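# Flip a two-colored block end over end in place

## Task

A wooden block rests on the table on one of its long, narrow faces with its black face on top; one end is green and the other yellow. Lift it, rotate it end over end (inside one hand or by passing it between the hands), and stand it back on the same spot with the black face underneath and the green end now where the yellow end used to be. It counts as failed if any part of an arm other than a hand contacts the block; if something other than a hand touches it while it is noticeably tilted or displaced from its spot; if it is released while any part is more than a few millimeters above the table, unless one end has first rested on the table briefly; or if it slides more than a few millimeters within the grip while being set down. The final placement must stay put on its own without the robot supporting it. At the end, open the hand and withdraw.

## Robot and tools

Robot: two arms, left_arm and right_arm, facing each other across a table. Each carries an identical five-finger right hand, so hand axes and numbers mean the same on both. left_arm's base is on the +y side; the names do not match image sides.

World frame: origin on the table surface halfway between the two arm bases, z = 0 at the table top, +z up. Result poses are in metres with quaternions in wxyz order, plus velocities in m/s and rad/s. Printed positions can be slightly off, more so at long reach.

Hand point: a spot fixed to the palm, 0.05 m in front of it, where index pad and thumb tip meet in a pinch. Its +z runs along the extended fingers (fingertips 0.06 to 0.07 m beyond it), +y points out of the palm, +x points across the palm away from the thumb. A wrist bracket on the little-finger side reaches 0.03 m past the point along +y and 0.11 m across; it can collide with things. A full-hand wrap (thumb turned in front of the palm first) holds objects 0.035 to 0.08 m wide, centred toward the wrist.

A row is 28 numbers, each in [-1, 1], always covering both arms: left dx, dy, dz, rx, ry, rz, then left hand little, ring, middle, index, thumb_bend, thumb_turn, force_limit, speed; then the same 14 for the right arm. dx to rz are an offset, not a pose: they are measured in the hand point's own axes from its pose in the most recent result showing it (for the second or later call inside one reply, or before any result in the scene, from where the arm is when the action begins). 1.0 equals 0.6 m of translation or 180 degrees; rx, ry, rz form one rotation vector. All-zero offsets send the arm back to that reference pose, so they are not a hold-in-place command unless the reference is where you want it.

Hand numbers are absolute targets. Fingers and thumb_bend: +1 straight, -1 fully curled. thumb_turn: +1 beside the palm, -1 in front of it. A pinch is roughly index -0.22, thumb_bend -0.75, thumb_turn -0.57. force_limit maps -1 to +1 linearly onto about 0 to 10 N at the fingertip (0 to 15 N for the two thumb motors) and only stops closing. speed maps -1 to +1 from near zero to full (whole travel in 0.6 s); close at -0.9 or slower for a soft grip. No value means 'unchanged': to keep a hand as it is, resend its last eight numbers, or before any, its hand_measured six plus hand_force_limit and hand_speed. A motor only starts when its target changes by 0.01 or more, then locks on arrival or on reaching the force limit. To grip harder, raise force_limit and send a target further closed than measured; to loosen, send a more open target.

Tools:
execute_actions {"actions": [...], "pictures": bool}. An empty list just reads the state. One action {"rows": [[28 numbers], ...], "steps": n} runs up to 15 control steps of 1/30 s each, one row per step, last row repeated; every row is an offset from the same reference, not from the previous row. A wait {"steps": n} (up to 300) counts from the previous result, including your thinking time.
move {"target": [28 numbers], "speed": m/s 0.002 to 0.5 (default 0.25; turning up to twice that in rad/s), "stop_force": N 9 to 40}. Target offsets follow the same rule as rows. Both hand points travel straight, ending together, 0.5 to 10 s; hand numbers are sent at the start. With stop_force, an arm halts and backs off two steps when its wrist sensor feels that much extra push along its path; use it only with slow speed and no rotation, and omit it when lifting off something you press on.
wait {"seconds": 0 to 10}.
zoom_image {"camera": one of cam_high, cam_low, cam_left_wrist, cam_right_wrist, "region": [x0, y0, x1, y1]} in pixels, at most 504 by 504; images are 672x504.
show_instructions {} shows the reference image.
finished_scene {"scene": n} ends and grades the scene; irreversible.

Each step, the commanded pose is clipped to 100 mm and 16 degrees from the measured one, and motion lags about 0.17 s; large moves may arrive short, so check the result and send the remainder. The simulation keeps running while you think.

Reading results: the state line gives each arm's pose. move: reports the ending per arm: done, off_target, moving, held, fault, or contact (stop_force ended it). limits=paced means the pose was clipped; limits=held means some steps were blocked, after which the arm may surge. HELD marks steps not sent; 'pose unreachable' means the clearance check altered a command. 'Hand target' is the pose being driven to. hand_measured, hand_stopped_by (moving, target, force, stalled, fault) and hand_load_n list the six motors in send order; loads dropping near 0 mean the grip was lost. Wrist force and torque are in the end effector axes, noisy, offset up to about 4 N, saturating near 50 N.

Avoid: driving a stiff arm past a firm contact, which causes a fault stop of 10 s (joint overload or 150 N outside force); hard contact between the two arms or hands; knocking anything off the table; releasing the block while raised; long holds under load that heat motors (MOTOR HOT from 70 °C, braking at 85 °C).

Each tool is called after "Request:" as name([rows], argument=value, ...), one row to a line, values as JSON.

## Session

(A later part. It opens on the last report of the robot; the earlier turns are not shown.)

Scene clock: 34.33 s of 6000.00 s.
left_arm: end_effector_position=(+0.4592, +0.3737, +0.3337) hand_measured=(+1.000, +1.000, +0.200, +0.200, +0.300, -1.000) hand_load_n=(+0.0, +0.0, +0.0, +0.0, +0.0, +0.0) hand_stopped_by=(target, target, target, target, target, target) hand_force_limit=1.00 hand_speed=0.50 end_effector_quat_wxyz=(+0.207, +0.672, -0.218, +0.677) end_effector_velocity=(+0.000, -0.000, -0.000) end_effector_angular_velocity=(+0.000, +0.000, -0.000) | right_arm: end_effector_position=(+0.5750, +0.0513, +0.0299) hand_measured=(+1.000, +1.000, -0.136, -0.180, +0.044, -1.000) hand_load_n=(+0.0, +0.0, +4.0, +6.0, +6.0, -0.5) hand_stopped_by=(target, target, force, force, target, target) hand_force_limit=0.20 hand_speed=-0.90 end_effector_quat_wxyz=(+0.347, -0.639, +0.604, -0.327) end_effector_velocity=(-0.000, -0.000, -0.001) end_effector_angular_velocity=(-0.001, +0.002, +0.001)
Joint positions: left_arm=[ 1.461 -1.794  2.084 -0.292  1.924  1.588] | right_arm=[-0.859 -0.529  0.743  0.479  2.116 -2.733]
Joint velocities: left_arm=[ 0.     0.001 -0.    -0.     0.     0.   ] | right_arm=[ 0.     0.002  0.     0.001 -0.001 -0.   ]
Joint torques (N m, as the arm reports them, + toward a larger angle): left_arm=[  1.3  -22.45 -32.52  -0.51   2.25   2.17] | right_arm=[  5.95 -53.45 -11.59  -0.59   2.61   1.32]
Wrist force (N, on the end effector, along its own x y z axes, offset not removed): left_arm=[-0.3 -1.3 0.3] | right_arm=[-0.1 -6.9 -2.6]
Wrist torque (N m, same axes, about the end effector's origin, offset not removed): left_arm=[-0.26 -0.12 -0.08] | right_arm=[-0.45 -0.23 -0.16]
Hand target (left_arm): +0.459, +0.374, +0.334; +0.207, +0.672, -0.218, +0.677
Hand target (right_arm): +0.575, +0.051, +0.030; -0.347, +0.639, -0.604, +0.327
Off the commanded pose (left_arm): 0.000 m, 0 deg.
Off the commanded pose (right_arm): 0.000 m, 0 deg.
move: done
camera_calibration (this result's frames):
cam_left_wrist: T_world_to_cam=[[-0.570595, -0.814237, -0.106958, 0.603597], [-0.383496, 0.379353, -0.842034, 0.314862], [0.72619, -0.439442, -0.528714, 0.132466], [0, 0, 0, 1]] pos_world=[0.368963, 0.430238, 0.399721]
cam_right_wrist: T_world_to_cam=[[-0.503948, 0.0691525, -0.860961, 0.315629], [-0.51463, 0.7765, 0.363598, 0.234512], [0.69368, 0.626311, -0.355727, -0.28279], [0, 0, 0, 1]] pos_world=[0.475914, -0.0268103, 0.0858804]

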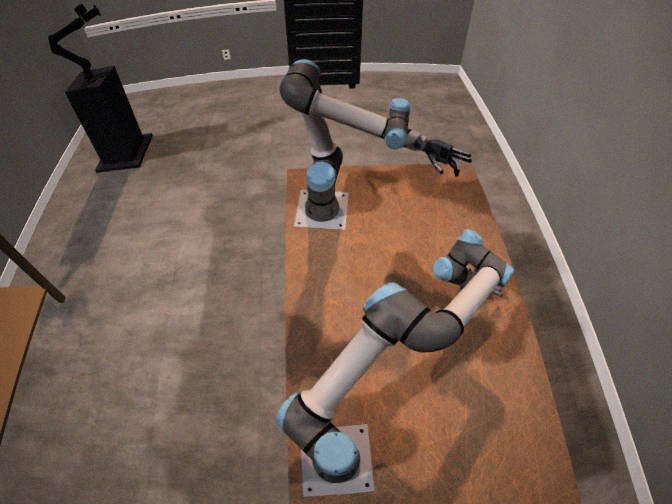

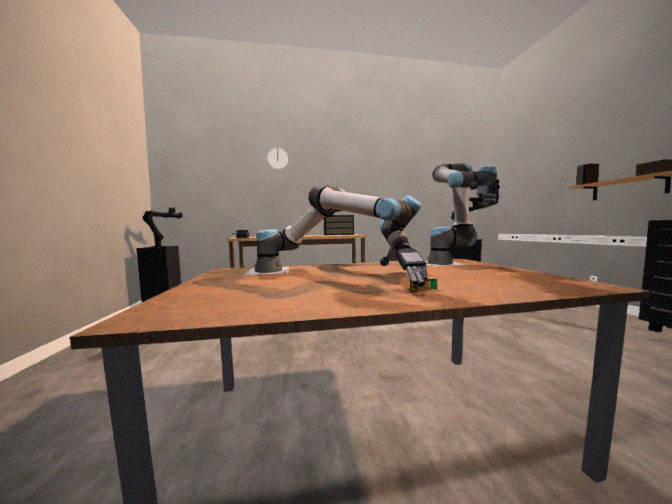

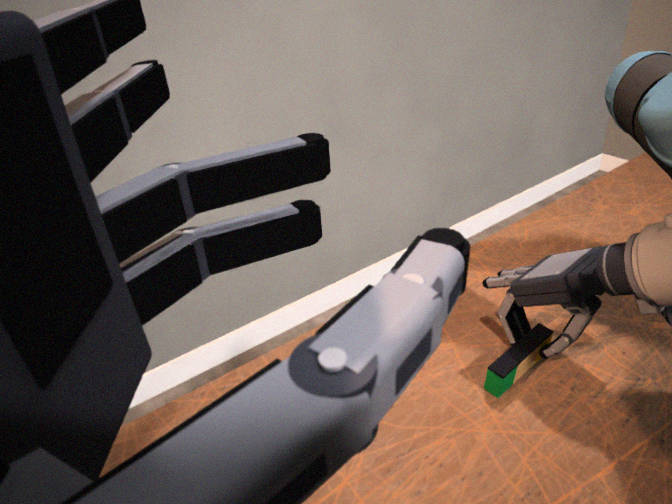

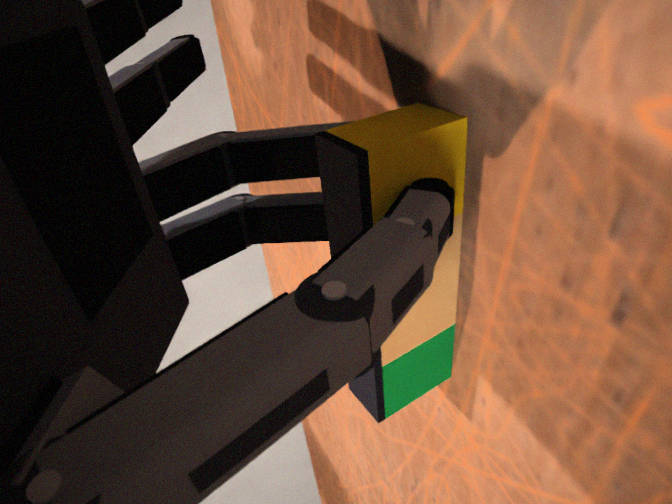

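Request:
move(target=[0,0,0,0,0,0,1,1,0.2,0.2,0.3,-1,1,0.5,0,-0.001,-0.0007,0,0,0,1,1,-0.45,-0.4,0.04,-1,0.5,-0.9])

Request:
move(target=[0,0,0,0,0,-0.005,1,1,0.2,0.2,0.3,-1,1,0.5,0,-0.084,-0.0545,0,0,0,1,1,-0.45,-0.4,0.04,-1,0.5,-0.9], speed=0.06)

Scene clock: 36.87 s of 6000.00 s.
left_arm: end_effector_position=(+0.4592, +0.3737, +0.3337) hand_measured=(+1.000, +1.000, +0.200, +0.200, +0.300, -1.000) hand_load_n=(+0.0, +0.0, +0.0, +0.0, +0.0, +0.0) hand_stopped_by=(target, target, target, target, target, target) hand_force_limit=1.00 hand_speed=0.50 end_effector_quat_wxyz=(+0.207, +0.672, -0.218, +0.677) end_effector_velocity=(-0.000, +0.000, +0.000) end_effector_angular_velocity=(-0.000, -0.000, +0.000) | right_arm: end_effector_position=(+0.5750, +0.0513, +0.0306) hand_measured=(+1.000, +1.000, -0.144, -0.180, +0.044, -1.000) hand_load_n=(+0.0, +0.0, +6.5, +3.5, +9.0, +0.0) hand_stopped_by=(target, target, force, force, target, target) hand_force_limit=0.50 hand_speed=-0.90 end_effector_quat_wxyz=(+0.347, -0.639, +0.604, -0.327) end_effector_velocity=(-0.000, -0.001, -0.000) end_effector_angular_velocity=(-0.002, +0.001, -0.001)
Joint positions: left_arm=[ 1.461 -1.794  2.084 -0.292  1.924  1.588] | right_arm=[-0.859 -0.53   0.743  0.48   2.116 -2.733]
Joint velocities: left_arm=[ 0. -0.  0. -0.  0.  0.] | right_arm=[-0.     0.    -0.     0.002  0.002  0.   ]
Joint torques (N m, as the arm reports them, + toward a larger angle): left_arm=[  1.04 -22.68 -32.85  -0.37   2.3    2.05] | right_arm=[  4.44 -60.93 -26.03   2.06   0.41   0.88]
Wrist force (N, on the end effector, along its own x y z axes, offset not removed): left_arm=[-1.1 -1.0 0.3] | right_arm=[1.1 -0.9 0.8]
Wrist torque (N m, same axes, about the end effector's origin, offset not removed): left_arm=[-0.16 0.01 -0.01] | right_arm=[-0.21 -0.36 -0.03]
Hand target (left_arm): +0.459, +0.374, +0.334; +0.207, +0.672, -0.218, +0.677
Hand target (right_arm): +0.575, +0.051, +0.031; -0.347, +0.639, -0.604, +0.327
Off the commanded pose (left_arm): 0.000 m, 0 deg.
Off the commanded pose (right_arm): 0.000 m, 0 deg.
move: done
camera_calibration (this result's frames):
cam_left_wrist: T_world_to_cam=[[-0.570595, -0.814237, -0.106958, 0.603597], [-0.383496, 0.379354, -0.842034, 0.314862], [0.72619, -0.439442, -0.528714, 0.132466], [0, 0, 0, 1]] pos_world=[0.368963, 0.430238, 0.399721]
cam_right_wrist: T_world_to_cam=[[-0.503978, 0.0691256, -0.860946, 0.316235], [-0.514617, 0.776511, 0.363592, 0.234256], [0.693668, 0.6263, -0.355771, -0.28251], [0, 0, 0, 1]] pos_world=[0.475896, -0.0268262, 0.0865789]

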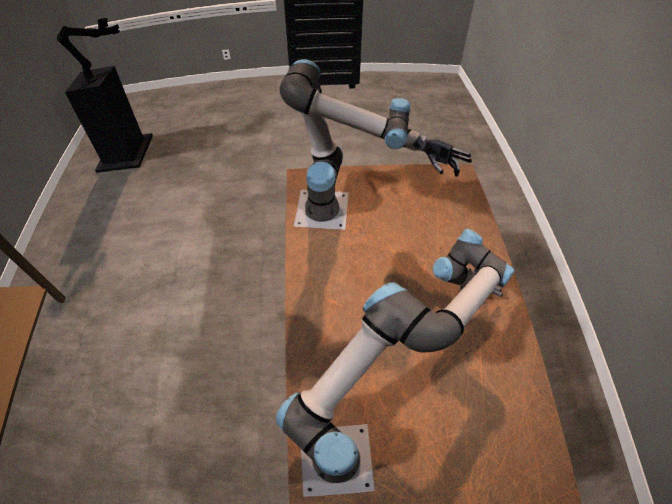

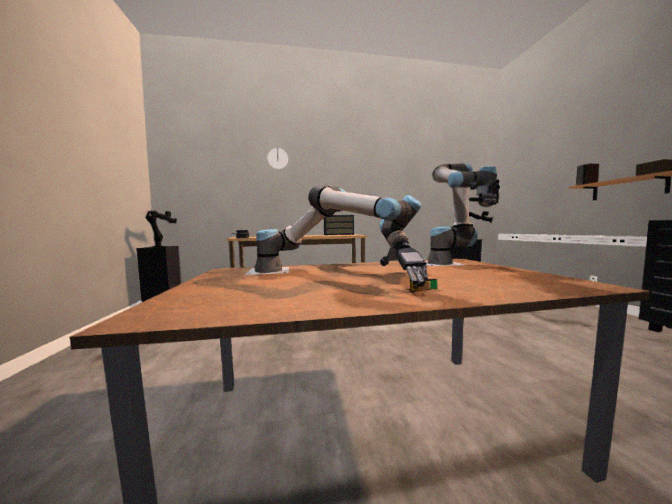

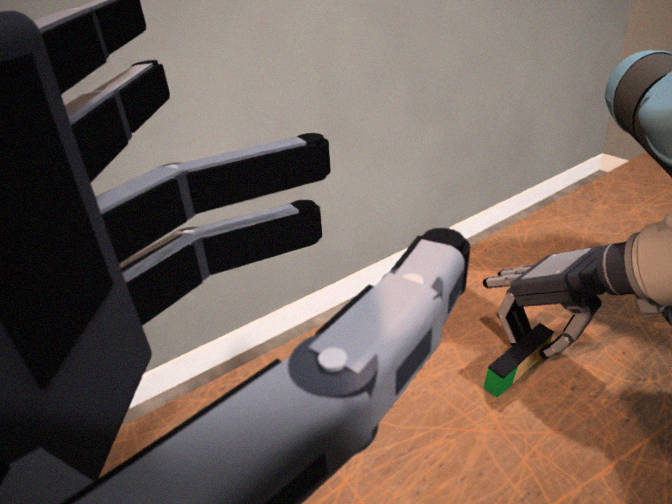

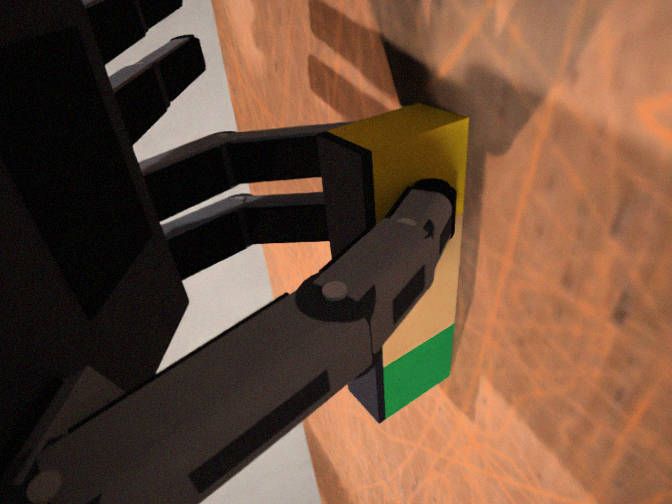

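Scene clock: 38.23 s of 6000.00 s.
left_arm: end_effector_position=(+0.4592, +0.3737, +0.3337) hand_measured=(+1.000, +1.000, +0.200, +0.200, +0.300, -1.000) hand_load_n=(+0.0, +0.0, +0.0, +0.0, +0.0, +0.0) hand_stopped_by=(target, target, target, target, target, target) hand_force_limit=1.00 hand_speed=0.50 end_effector_quat_wxyz=(+0.212, +0.674, -0.213, +0.675) end_effector_velocity=(-0.000, -0.000, +0.000) end_effector_angular_velocity=(-0.000, +0.001, -0.001) | right_arm: end_effector_position=(+0.5752, +0.0512, +0.0906) hand_measured=(+1.000, +1.000, -0.144, -0.180, +0.044, -1.000) hand_load_n=(+0.0, +0.0, +6.5, +3.5, +9.0, +0.0) hand_stopped_by=(target, target, force, force, target, target) hand_force_limit=0.50 hand_speed=-0.90 end_effector_quat_wxyz=(+0.347, -0.639, +0.604, -0.327) end_effector_velocity=(-0.000, -0.000, +0.003) end_effector_angular_velocity=(+0.001, +0.000, -0.001)
Joint positions: left_arm=[ 1.463 -1.792  2.085 -0.294  1.926  1.572] | right_arm=[-0.859 -0.563  0.652  0.604  2.116 -2.734]
Joint velocities: left_arm=[-0.001 -0.    -0.001  0.002  0.    -0.   ] | right_arm=[ 0.    -0.001 -0.005  0.007  0.     0.001]
Joint torques (N m, as the arm reports them, + toward a larger angle): left_arm=[ 11.81  -3.43 -11.58  -3.34   2.25  -2.54] | right_arm=[ -6.15 -56.65 -26.36   2.16   0.55   1.55]
Wrist force (N, on the end effector, along its own x y z axes, offset not removed): left_arm=[0.4 1.0 3.1] | right_arm=[1.3 -0.3 0.6]
Wrist torque (N m, same axes, about the end effector's origin, offset not removed): left_arm=[-0.01 -0.21 0.06] | right_arm=[-0.13 -0.36 0.06]
Hand target (left_arm): +0.459, +0.374, +0.334; +0.212, +0.674, -0.213, +0.675
Hand target (right_arm): +0.575, +0.051, +0.091; -0.347, +0.639, -0.604, +0.327
Off the commanded pose (left_arm): 0.000 m, 0 deg.
Off the commanded pose (right_arm): 0.000 m, 0 deg.
move: done
camera_calibration (this result's frames):
cam_left_wrist: T_world_to_cam=[[-0.571507, -0.815495, -0.091362, 0.59928], [-0.391061, 0.368543, -0.843355, 0.322816], [0.721422, -0.446255, -0.529534, 0.137474], [0, 0, 0, 1]] pos_world=[0.369557, 0.431087, 0.399797]
cam_right_wrist: T_world_to_cam=[[-0.503968, 0.0690153, -0.860961, 0.367992], [-0.514752, 0.77644, 0.363553, 0.212719], [0.693575, 0.6264, -0.355775, -0.261241], [0, 0, 0, 1]] pos_world=[0.476144, -0.0269189, 0.146549]

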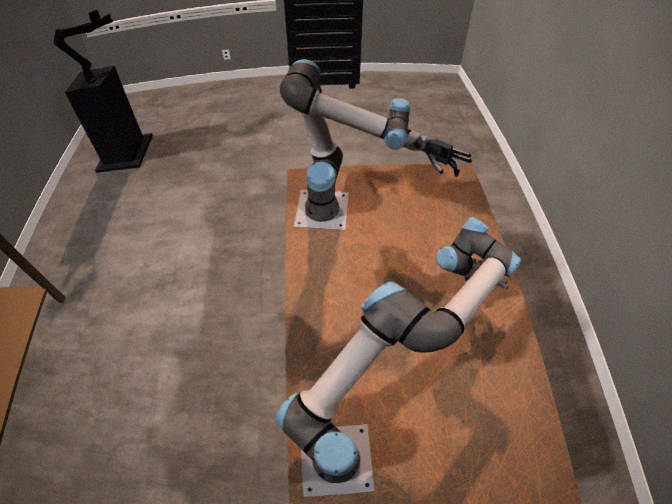

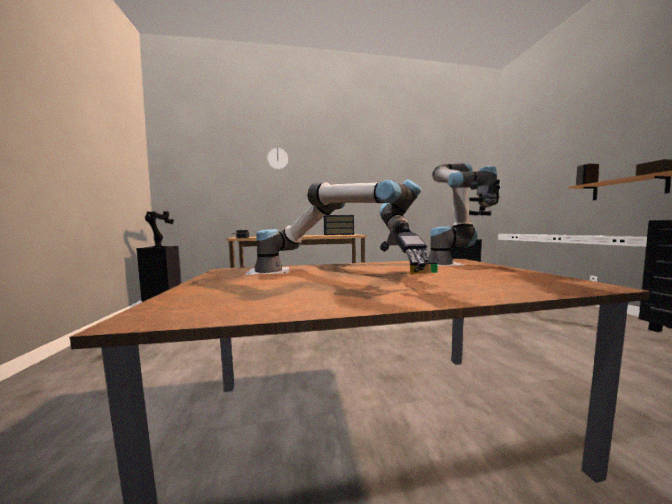

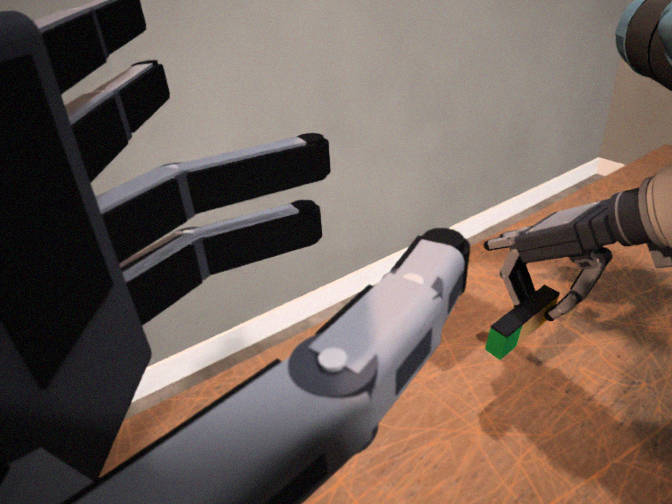

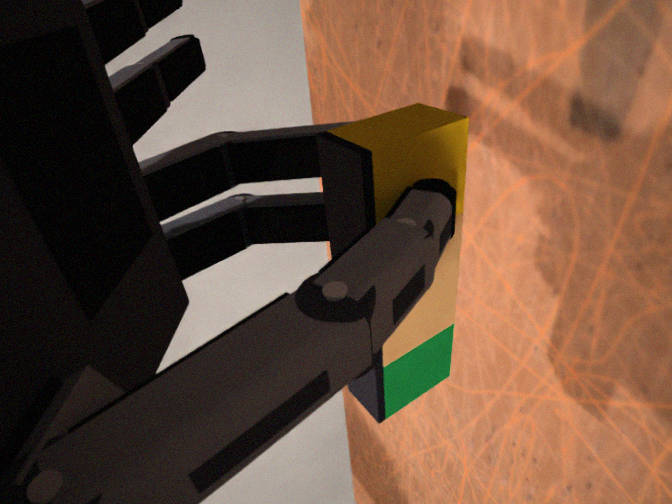

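Request:
move(target=[0,0,0.1,0,0,0,1,1,0.2,0.2,0.3,-1,1,0.5,0.133,-0.242,-0.24,0,-0.272,0.419,1,1,-0.45,-0.4,0.04,-1,0.5,-0.9], speed=0.3)

Request:
move(target=[-0.006,0.313,0.263,0,0,0,1,1,0.2,0.2,0.3,-1,1,0.5,0,0,0,0,0,0,1,1,-0.45,-0.4,0.04,-1,0.5,-0.9])

Scene clock: 43.93 s of 6000.00 s.
left_arm: end_effector_position=(+0.5084, +0.3393, +0.3338) hand_measured=(+1.000, +1.000, +0.200, +0.200, +0.300, -1.000) hand_load_n=(+0.0, +0.0, +0.0, +0.0, +0.0, +0.0) hand_stopped_by=(target, target, target, target, target, target) hand_force_limit=1.00 hand_speed=0.50 end_effector_quat_wxyz=(+0.212, +0.674, -0.213, +0.675) end_effector_velocity=(+0.000, -0.000, -0.000) end_effector_angular_velocity=(+0.000, +0.000, -0.000) | right_arm: end_effector_position=(+0.5386, -0.0312, +0.2907) hand_measured=(+1.000, +1.000, -0.144, -0.180, +0.044, -1.000) hand_load_n=(+0.0, +0.0, +6.5, +3.5, +9.0, +0.0) hand_stopped_by=(target, target, force, force, target, target) hand_force_limit=0.50 hand_speed=-0.90 end_effector_quat_wxyz=(+0.671, -0.220, +0.673, +0.219) end_effector_velocity=(+0.000, -0.000, +0.001) end_effector_angular_velocity=(+0.009, -0.002, -0.002)
Joint positions: left_arm=[ 1.401 -1.67   1.985 -0.317  1.864  1.572] | right_arm=[-1.175 -1.203  1.735 -0.53   1.347 -1.571]
Joint velocities: left_arm=[-0.     0.001  0.    -0.001 -0.    -0.   ] | right_arm=[ 0.001  0.001  0.003 -0.01   0.003  0.008]
Joint torques (N m, as the arm reports them, + toward a larger angle): left_arm=[-10.59  -8.92 -32.74  -3.37  -2.35  -2.29] | right_arm=[  6.4  -39.51 -13.08  -3.62   3.19   1.43]
Wrist force (N, on the end effector, along its own x y z axes, offset not removed): left_arm=[-1.9 -0.1 2.4] | right_arm=[2.1 -2.5 0.0]
Wrist torque (N m, same axes, about the end effector's origin, offset not removed): left_arm=[-0.11 0.19 -0.02] | right_arm=[-0.49 -0.47 -0.05]
Hand target (left_arm): +0.508, +0.339, +0.334; +0.212, +0.674, -0.213, +0.675
Hand target (right_arm): +0.539, -0.031, +0.291; +0.672, -0.220, +0.673, +0.220
Off the commanded pose (left_arm): 0.000 m, 0 deg.
Off the commanded pose (right_arm): 0.000 m, 0 deg.
move: done
camera_calibration (this result's frames):
cam_left_wrist: T_world_to_cam=[[-0.57151, -0.815511, -0.0912014, 0.599365], [-0.391101, 0.368404, -0.843397, 0.354823], [0.721399, -0.446341, -0.529494, 0.0867082], [0, 0, 0, 1]] pos_world=[0.418764, 0.396772, 0.399831]
cam_right_wrist: T_world_to_cam=[[-0.544851, 0.832975, 0.0963816, 0.295097], [-0.44814, -0.386406, 0.80614, -0.0157736], [0.708737, 0.396034, 0.583823, -0.401582], [0, 0, 0, 1]] pos_world=[0.438331, -0.0928637, 0.218727]

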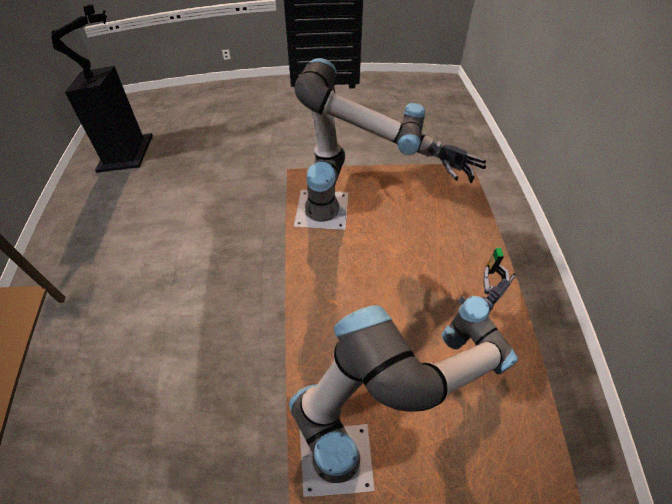

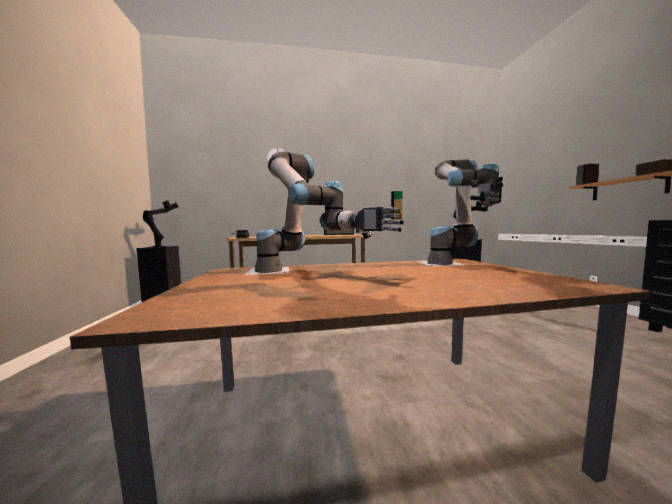

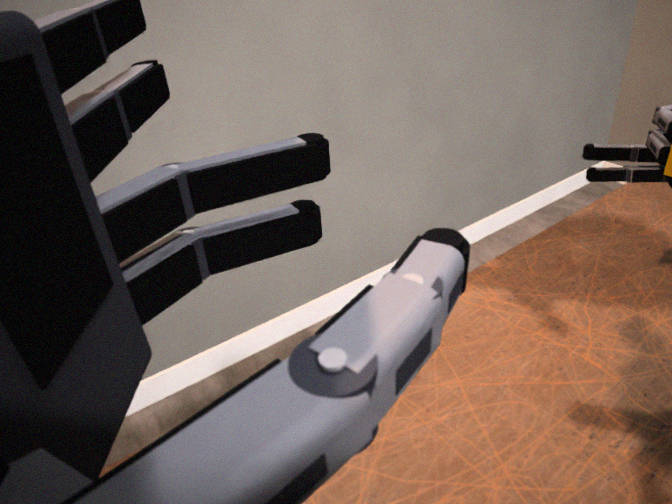

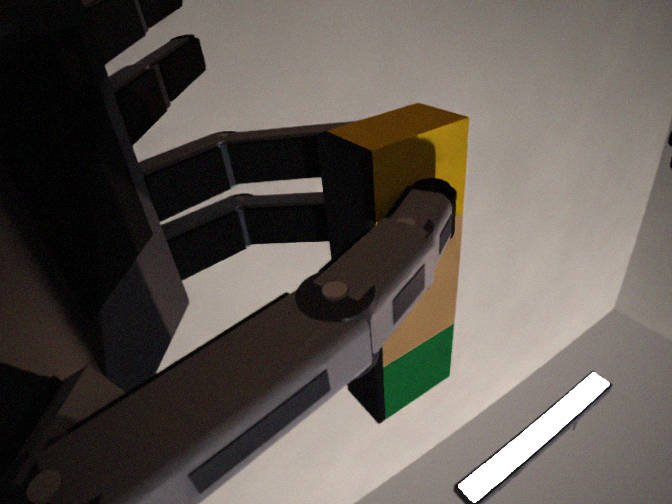

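Scene clock: 45.47 s of 6000.00 s.
left_arm: end_effector_position=(+0.5304, +0.0951, +0.3302) hand_measured=(+1.000, +1.000, +0.200, +0.200, +0.300, -1.000) hand_load_n=(+0.0, +0.0, +0.0, +0.0, +0.0, +0.0) hand_stopped_by=(target, target, target, target, target, target) hand_force_limit=1.00 hand_speed=0.50 end_effector_quat_wxyz=(+0.213, +0.674, -0.213, +0.675) end_effector_velocity=(+0.001, -0.001, +0.001) end_effector_angular_velocity=(-0.001, -0.001, +0.000) | right_arm: end_effector_position=(+0.5386, -0.0312, +0.2907) hand_measured=(+1.000, +1.000, -0.144, -0.180, +0.044, -1.000) hand_load_n=(+0.0, +0.0, +6.5, +3.5, +9.0, +0.0) hand_stopped_by=(target, target, force, force, target, target) hand_force_limit=0.50 hand_speed=-0.90 end_effector_quat_wxyz=(+0.671, -0.220, +0.673, +0.219) end_effector_velocity=(-0.000, +0.000, -0.000) end_effector_angular_velocity=(-0.000, +0.001, +0.001)
Joint positions: left_arm=[ 0.88  -1.465  1.788 -0.326  1.343  1.572] | right_arm=[-1.175 -1.203  1.735 -0.53   1.347 -1.571]
Joint velocities: left_arm=[-0.001  0.001 -0.003  0.001 -0.001 -0.   ] | right_arm=[-0.    -0.    -0.     0.001 -0.001  0.   ]
Joint torques (N m, as the arm reports them, + toward a larger angle): left_arm=[ -9.88 -19.31 -32.71  -0.43  -2.27   2.  ] | right_arm=[ -7.24 -39.16 -25.29   0.    -2.81  -1.44]
Wrist force (N, on the end effector, along its own x y z axes, offset not removed): left_arm=[0.4 1.6 -0.6] | right_arm=[0.0 -2.4 -1.3]
Wrist torque (N m, same axes, about the end effector's origin, offset not removed): left_arm=[0.24 -0.20 0.09] | right_arm=[-0.38 -0.06 -0.19]
Hand target (left_arm): +0.530, +0.095, +0.330; +0.213, +0.674, -0.213, +0.675
Hand target (right_arm): +0.539, -0.031, +0.291; +0.671, -0.220, +0.673, +0.219
Off the commanded pose (left_arm): 0.000 m, 0 deg.
Off the commanded pose (right_arm): 0.000 m, 0 deg.
move: done
camera_calibration (this result's frames):
cam_left_wrist: T_world_to_cam=[[-0.571584, -0.815613, -0.0898201, 0.411985], [-0.39171, 0.367408, -0.843549, 0.450817], [0.72101, -0.446975, -0.529488, -0.0397293], [0, 0, 0, 1]] pos_world=[0.440719, 0.152628, 0.396255]
cam_right_wrist: T_world_to_cam=[[-0.544856, 0.832972, 0.0963816, 0.295096], [-0.448138, -0.386409, 0.806139, -0.0157749], [0.708734, 0.396038, 0.583824, -0.40158], [0, 0, 0, 1]] pos_world=[0.438329, -0.0928613, 0.218727]

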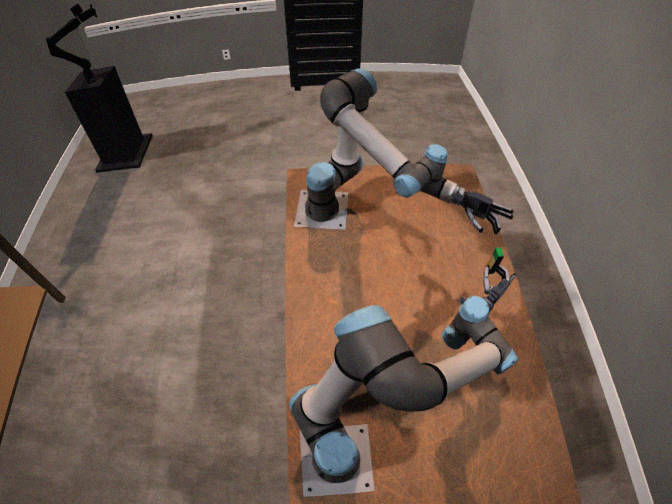

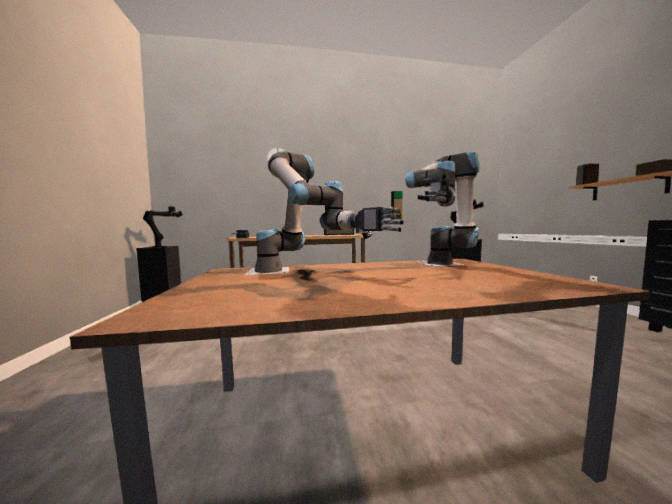

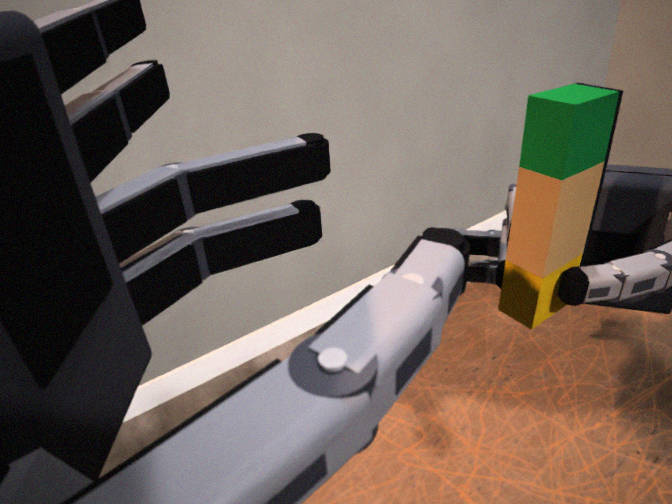

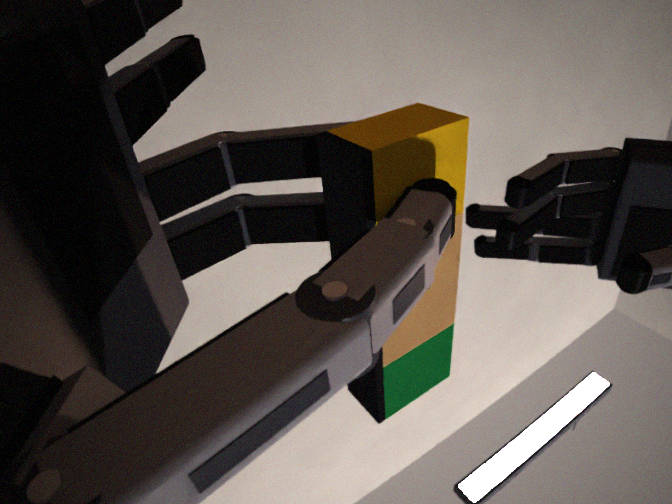

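Request:
move(target=[0,0.1365,0.0957,0,0,0,1,1,0.2,0.2,0.3,-1,1,0.5,0,0,0,0,0,0,1,1,-0.45,-0.4,0.04,-1,0.5,-0.9], speed=0.08)

Scene clock: 48.07 s of 6000.00 s.
left_arm: end_effector_position=(+0.5306, -0.0048, +0.3302) hand_measured=(+1.000, +1.000, +0.200, +0.200, +0.300, -1.000) hand_load_n=(+0.0, +0.0, +0.0, +0.0, +0.0, +0.0) hand_stopped_by=(target, target, target, target, target, target) hand_force_limit=1.00 hand_speed=0.50 end_effector_quat_wxyz=(+0.213, +0.674, -0.212, +0.675) end_effector_velocity=(+0.000, -0.001, +0.001) end_effector_angular_velocity=(-0.001, -0.000, +0.000) | right_arm: end_effector_position=(+0.5386, -0.0312, +0.2907) hand_measured=(+1.000, +1.000, -0.144, -0.180, +0.044, -1.000) hand_load_n=(+0.0, +0.0, +6.5, +3.5, +9.0, +0.0) hand_stopped_by=(target, target, force, force, target, target) hand_force_limit=0.50 hand_speed=-0.90 end_effector_quat_wxyz=(+0.671, -0.220, +0.673, +0.219) end_effector_velocity=(-0.000, -0.000, +0.001) end_effector_angular_velocity=(+0.000, -0.001, -0.000)
Joint positions: left_arm=[ 0.743 -1.327  1.624 -0.298  1.206  1.572] | right_arm=[-1.175 -1.203  1.735 -0.53   1.347 -1.571]
Joint velocities: left_arm=[-0.001  0.001 -0.003  0.001 -0.001 -0.   ] | right_arm=[-0.    -0.001 -0.     0.     0.    -0.   ]
Joint torques (N m, as the arm reports them, + toward a larger angle): left_arm=[-10.01 -25.41 -33.46  -0.52  -2.37  -2.6 ] | right_arm=[ -5.78 -39.02 -25.02  -0.06  -2.69  -1.42]
Wrist force (N, on the end effector, along its own x y z axes, offset not removed): left_arm=[-1.3 0.1 0.6] | right_arm=[0.6 -2.4 1.6]
Wrist torque (N m, same axes, about the end effector's origin, offset not removed): left_arm=[-0.07 -0.02 0.03] | right_arm=[-0.51 -0.40 -0.15]
Hand target (left_arm): +0.531, -0.005, +0.330; +0.213, +0.674, -0.212, +0.675
Hand target (right_arm): +0.539, -0.031, +0.291; +0.671, -0.220, +0.673, +0.219
Off the commanded pose (left_arm): 0.000 m, 0 deg.
Off the commanded pose (right_arm): 0.000 m, 0 deg.
move: done
camera_calibration (this result's frames):
cam_left_wrist: T_world_to_cam=[[-0.571608, -0.815636, -0.0894621, 0.33051], [-0.391941, 0.367199, -0.843533, 0.487737], [0.720866, -0.447106, -0.529574, -0.0844219], [0, 0, 0, 1]] pos_world=[0.440943, 0.0527336, 0.396283]
cam_right_wrist: T_world_to_cam=[[-0.544852, 0.832975, 0.0963814, 0.295097], [-0.44814, -0.386406, 0.806139, -0.0157736], [0.708736, 0.396034, 0.583824, -0.401582], [0, 0, 0, 1]] pos_world=[0.438331, -0.0928637, 0.218727]

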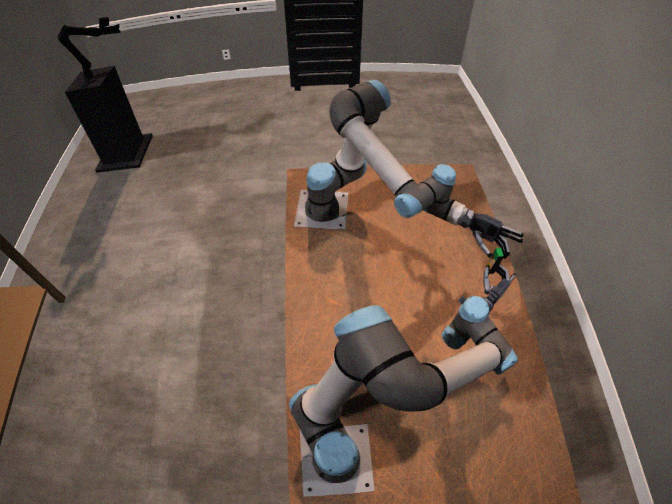

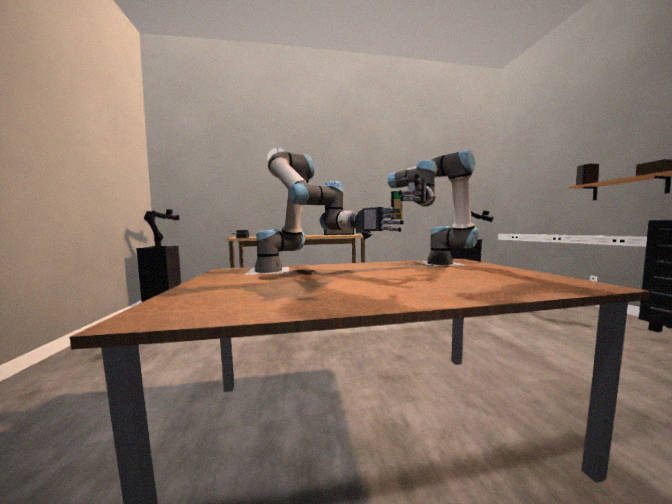

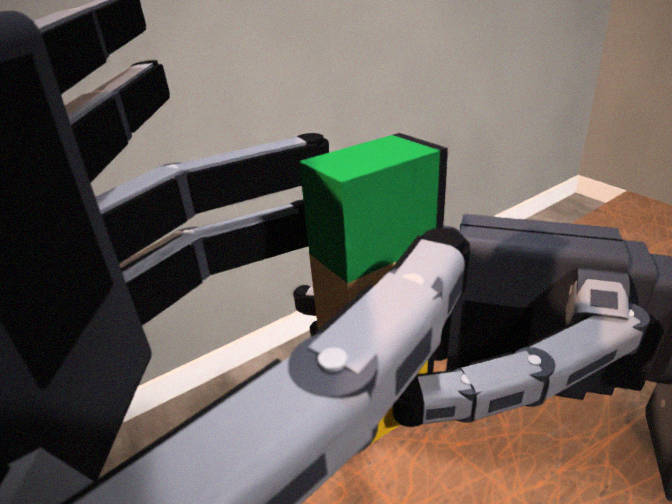

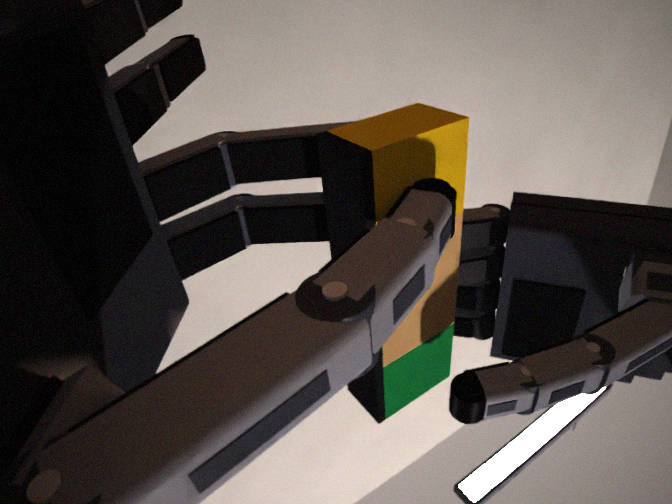

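Request:
move(target=[-0.012,-0.002,0.0145,0,0,0,1,1,0.2,0.2,0.3,-1,1,0.5,0,0,0,0,0,0,1,1,-0.45,-0.4,0.04,-1,0.5,-0.9], speed=0.03)

Request:
move(target=[0,0,0,0,0,0,1,1,-0.4,-0.4,-0.2,-1,-0.7,-0.9,0,0,0,0,0,0,1,1,-0.45,-0.4,0.04,-1,0.5,-0.9])

Scene clock: 52.00 s of 6000.00 s.
left_arm: end_effector_position=(+0.5383, -0.0087, +0.3231) hand_measured=(+1.000, +1.000, +0.200, +0.200, +0.300, -1.000) hand_load_n=(+0.0, +0.0, +0.0, +0.0, +0.0, +0.0) hand_stopped_by=(target, target, target, target, target, target) hand_force_limit=1.00 hand_speed=0.50 end_effector_quat_wxyz=(+0.213, +0.674, -0.212, +0.675) end_effector_velocity=(+0.002, -0.000, -0.002) end_effector_angular_velocity=(+0.000, -0.000, +0.002) | right_arm: end_effector_position=(+0.5386, -0.0312, +0.2907) hand_measured=(+1.000, +1.000, -0.144, -0.180, +0.044, -1.000) hand_load_n=(+0.0, +0.0, +6.5, +3.5, +9.0, +0.0) hand_stopped_by=(target, target, force, force, target, target) hand_force_limit=0.50 hand_speed=-0.90 end_effector_quat_wxyz=(+0.671, -0.220, +0.673, +0.219) end_effector_velocity=(-0.000, -0.000, -0.000) end_effector_angular_velocity=(-0.000, +0.000, +0.000)
Joint positions: left_arm=[ 0.751 -1.302  1.611 -0.31   1.214  1.572] | right_arm=[-1.175 -1.203  1.735 -0.53   1.347 -1.571]
Joint velocities: left_arm=[ 0.003  0.005 -0.002 -0.003  0.001  0.   ] | right_arm=[-0.    -0.     0.001  0.    -0.    -0.   ]
Joint torques (N m, as the arm reports them, + toward a larger angle): left_arm=[ 12.01 -26.38 -33.4   -3.49   2.36  -1.79] | right_arm=[ -1.81 -38.98 -25.59   0.07  -2.55  -1.3 ]
Wrist force (N, on the end effector, along its own x y z axes, offset not removed): left_arm=[-1.0 0.1 0.7] | right_arm=[0.7 -0.2 1.3]
Wrist torque (N m, same axes, about the end effector's origin, offset not removed): left_arm=[0.14 0.02 -0.01] | right_arm=[-0.21 -0.25 -0.11]
Hand target (left_arm): +0.538, -0.009, +0.323; +0.213, +0.674, -0.212, +0.675
Hand target (right_arm): +0.539, -0.031, +0.291; +0.671, -0.220, +0.673, +0.219
Off the commanded pose (left_arm): 0.000 m, 0 deg.
Off the commanded pose (right_arm): 0.000 m, 0 deg.
After step 90, 0.17 s passed at rest.
move: done
camera_calibration (this result's frames):
cam_left_wrist: T_world_to_cam=[[-0.571605, -0.815637, -0.0894698, 0.331071], [-0.391928, 0.367197, -0.84354, 0.486218], [0.720875, -0.447105, -0.529562, -0.0955598], [0, 0, 0, 1]] pos_world=[0.448691, 0.048771, 0.38916]
cam_right_wrist: T_world_to_cam=[[-0.544852, 0.832975, 0.0963814, 0.295098], [-0.44814, -0.386406, 0.806139, -0.0157736], [0.708736, 0.396034, 0.583824, -0.401582], [0, 0, 0, 1]] pos_world=[0.438331, -0.0928638, 0.218727]

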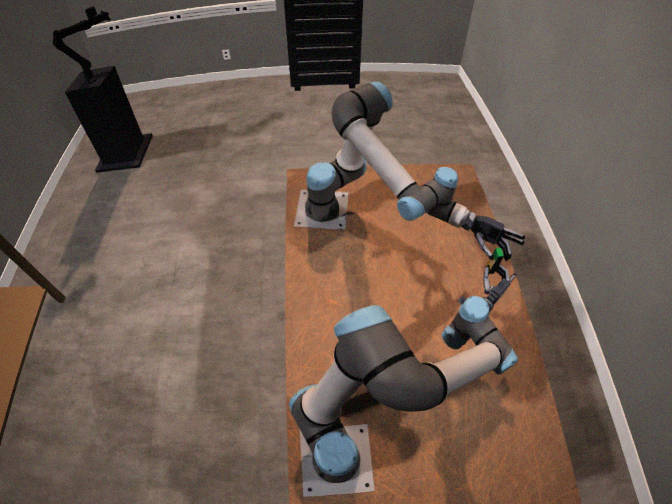

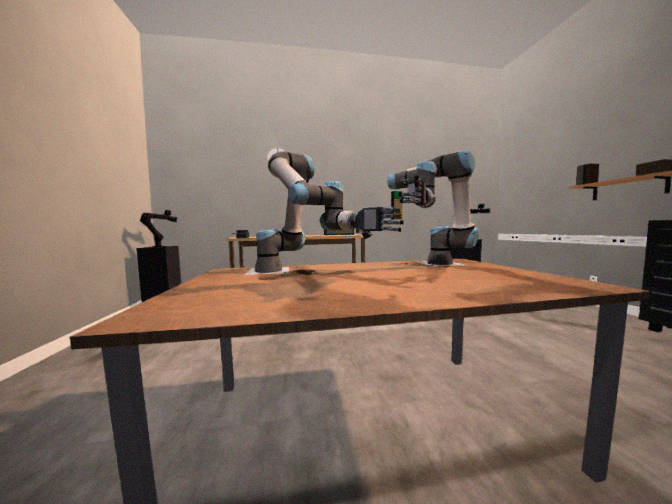

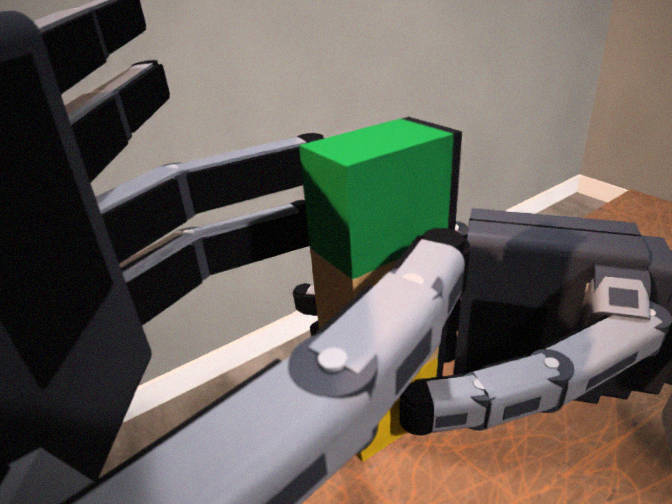

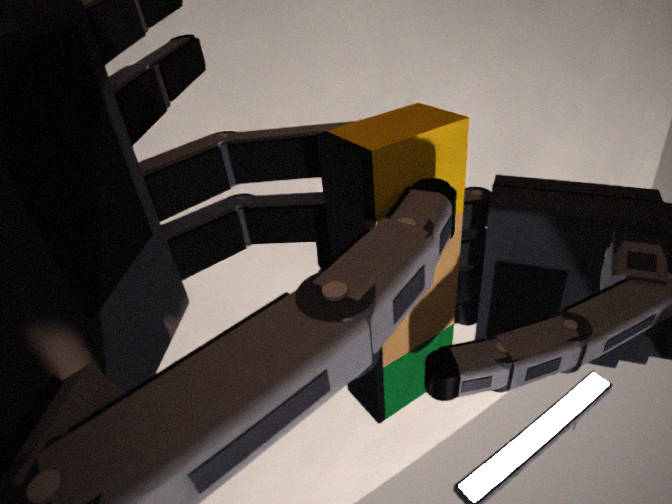

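Scene clock: 54.50 s of 6000.00 s.
left_arm: end_effector_position=(+0.5383, -0.0087, +0.3231) hand_measured=(+1.000, +1.000, -0.138, -0.176, +0.076, -1.000) hand_load_n=(+0.0, +0.0, +2.0, +1.5, +2.5, +0.5) hand_stopped_by=(target, target, force, force, force, target) hand_force_limit=-0.70 hand_speed=-0.90 end_effector_quat_wxyz=(+0.213, +0.674, -0.212, +0.675) end_effector_velocity=(-0.000, -0.000, -0.000) end_effector_angular_velocity=(+0.000, +0.000, -0.000) | right_arm: end_effector_position=(+0.5386, -0.0312, +0.2907) hand_measured=(+1.000, +1.000, -0.144, -0.180, +0.044, -1.000) hand_load_n=(+0.0, +0.0, +7.0, +3.0, +8.5, -0.5) hand_stopped_by=(target, target, force, force, target, target) hand_force_limit=0.50 hand_speed=-0.90 end_effector_quat_wxyz=(+0.671, -0.220, +0.673, +0.219) end_effector_velocity=(+0.000, -0.000, +0.001) end_effector_angular_velocity=(+0.001, -0.002, -0.001)
Joint positions: left_arm=[ 0.751 -1.302  1.611 -0.31   1.214  1.572] | right_arm=[-1.175 -1.203  1.735 -0.53   1.347 -1.571]
Joint velocities: left_arm=[-0.     0.    -0.     0.001  0.     0.   ] | right_arm=[ 0.    -0.001 -0.    -0.001  0.001  0.   ]
Joint torques (N m, as the arm reports them, + toward a larger angle): left_arm=[-10.91 -45.43 -11.06  -0.48  -2.24  -1.72] | right_arm=[ -1.49 -39.68 -25.43  -0.01  -2.27  -1.33]
Wrist force (N, on the end effector, along its own x y z axes, offset not removed): left_arm=[-1.5 0.0 3.1] | right_arm=[1.8 0.4 0.5]
Wrist torque (N m, same axes, about the end effector's origin, offset not removed): left_arm=[-0.14 0.04 -0.15] | right_arm=[-0.20 -0.44 -0.08]
Hand target (left_arm): +0.538, -0.009, +0.323; +0.213, +0.674, -0.212, +0.675
Hand target (right_arm): +0.539, -0.031, +0.291; +0.671, -0.220, +0.673, +0.219
Off the commanded pose (left_arm): 0.000 m, 0 deg.
Off the commanded pose (right_arm): 0.000 m, 0 deg.
move: done
camera_calibration (this result's frames):
cam_left_wrist: T_world_to_cam=[[-0.571603, -0.815638, -0.0894684, 0.33107], [-0.391927, 0.367193, -0.843542, 0.48622], [0.720877, -0.447106, -0.529559, -0.095561], [0, 0, 0, 1]] pos_world=[0.448691, 0.0487708, 0.389162]
cam_right_wrist: T_world_to_cam=[[-0.544857, 0.832972, 0.0963809, 0.295099], [-0.448138, -0.386409, 0.80614, -0.0157752], [0.708734, 0.396039, 0.583823, -0.40158], [0, 0, 0, 1]] pos_world=[0.43833, -0.0928634, 0.218727]

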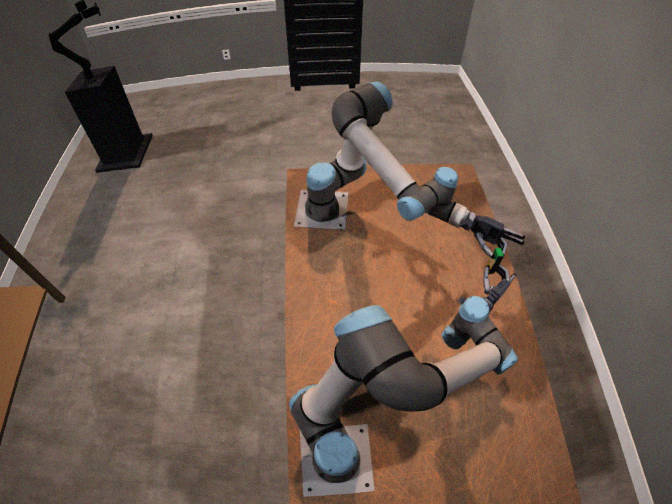

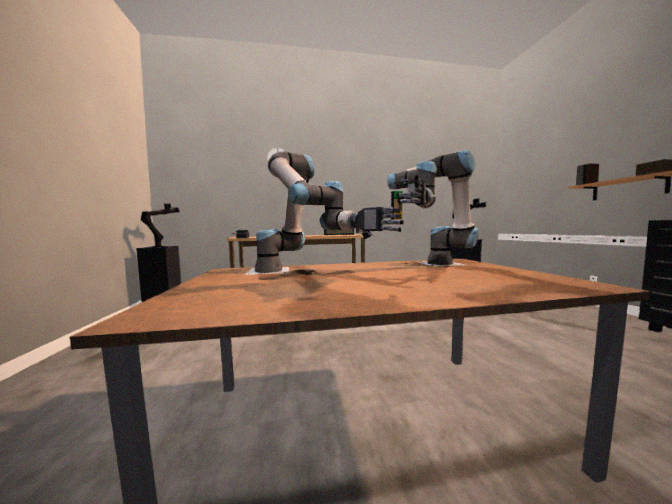

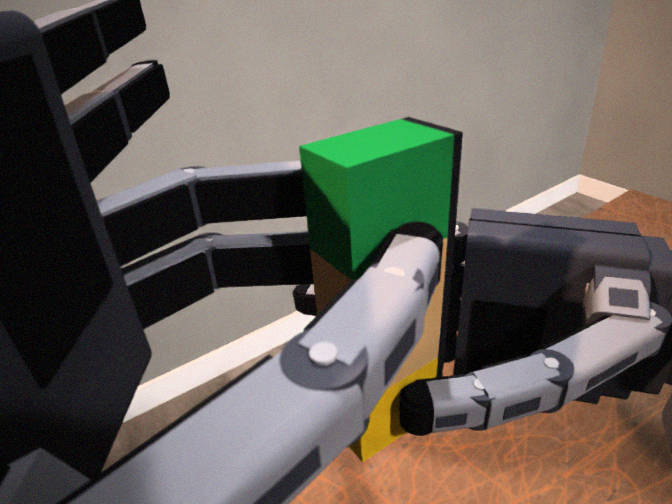

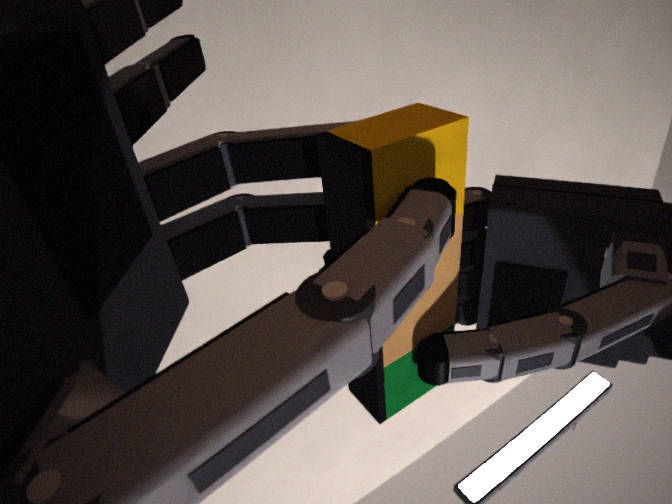

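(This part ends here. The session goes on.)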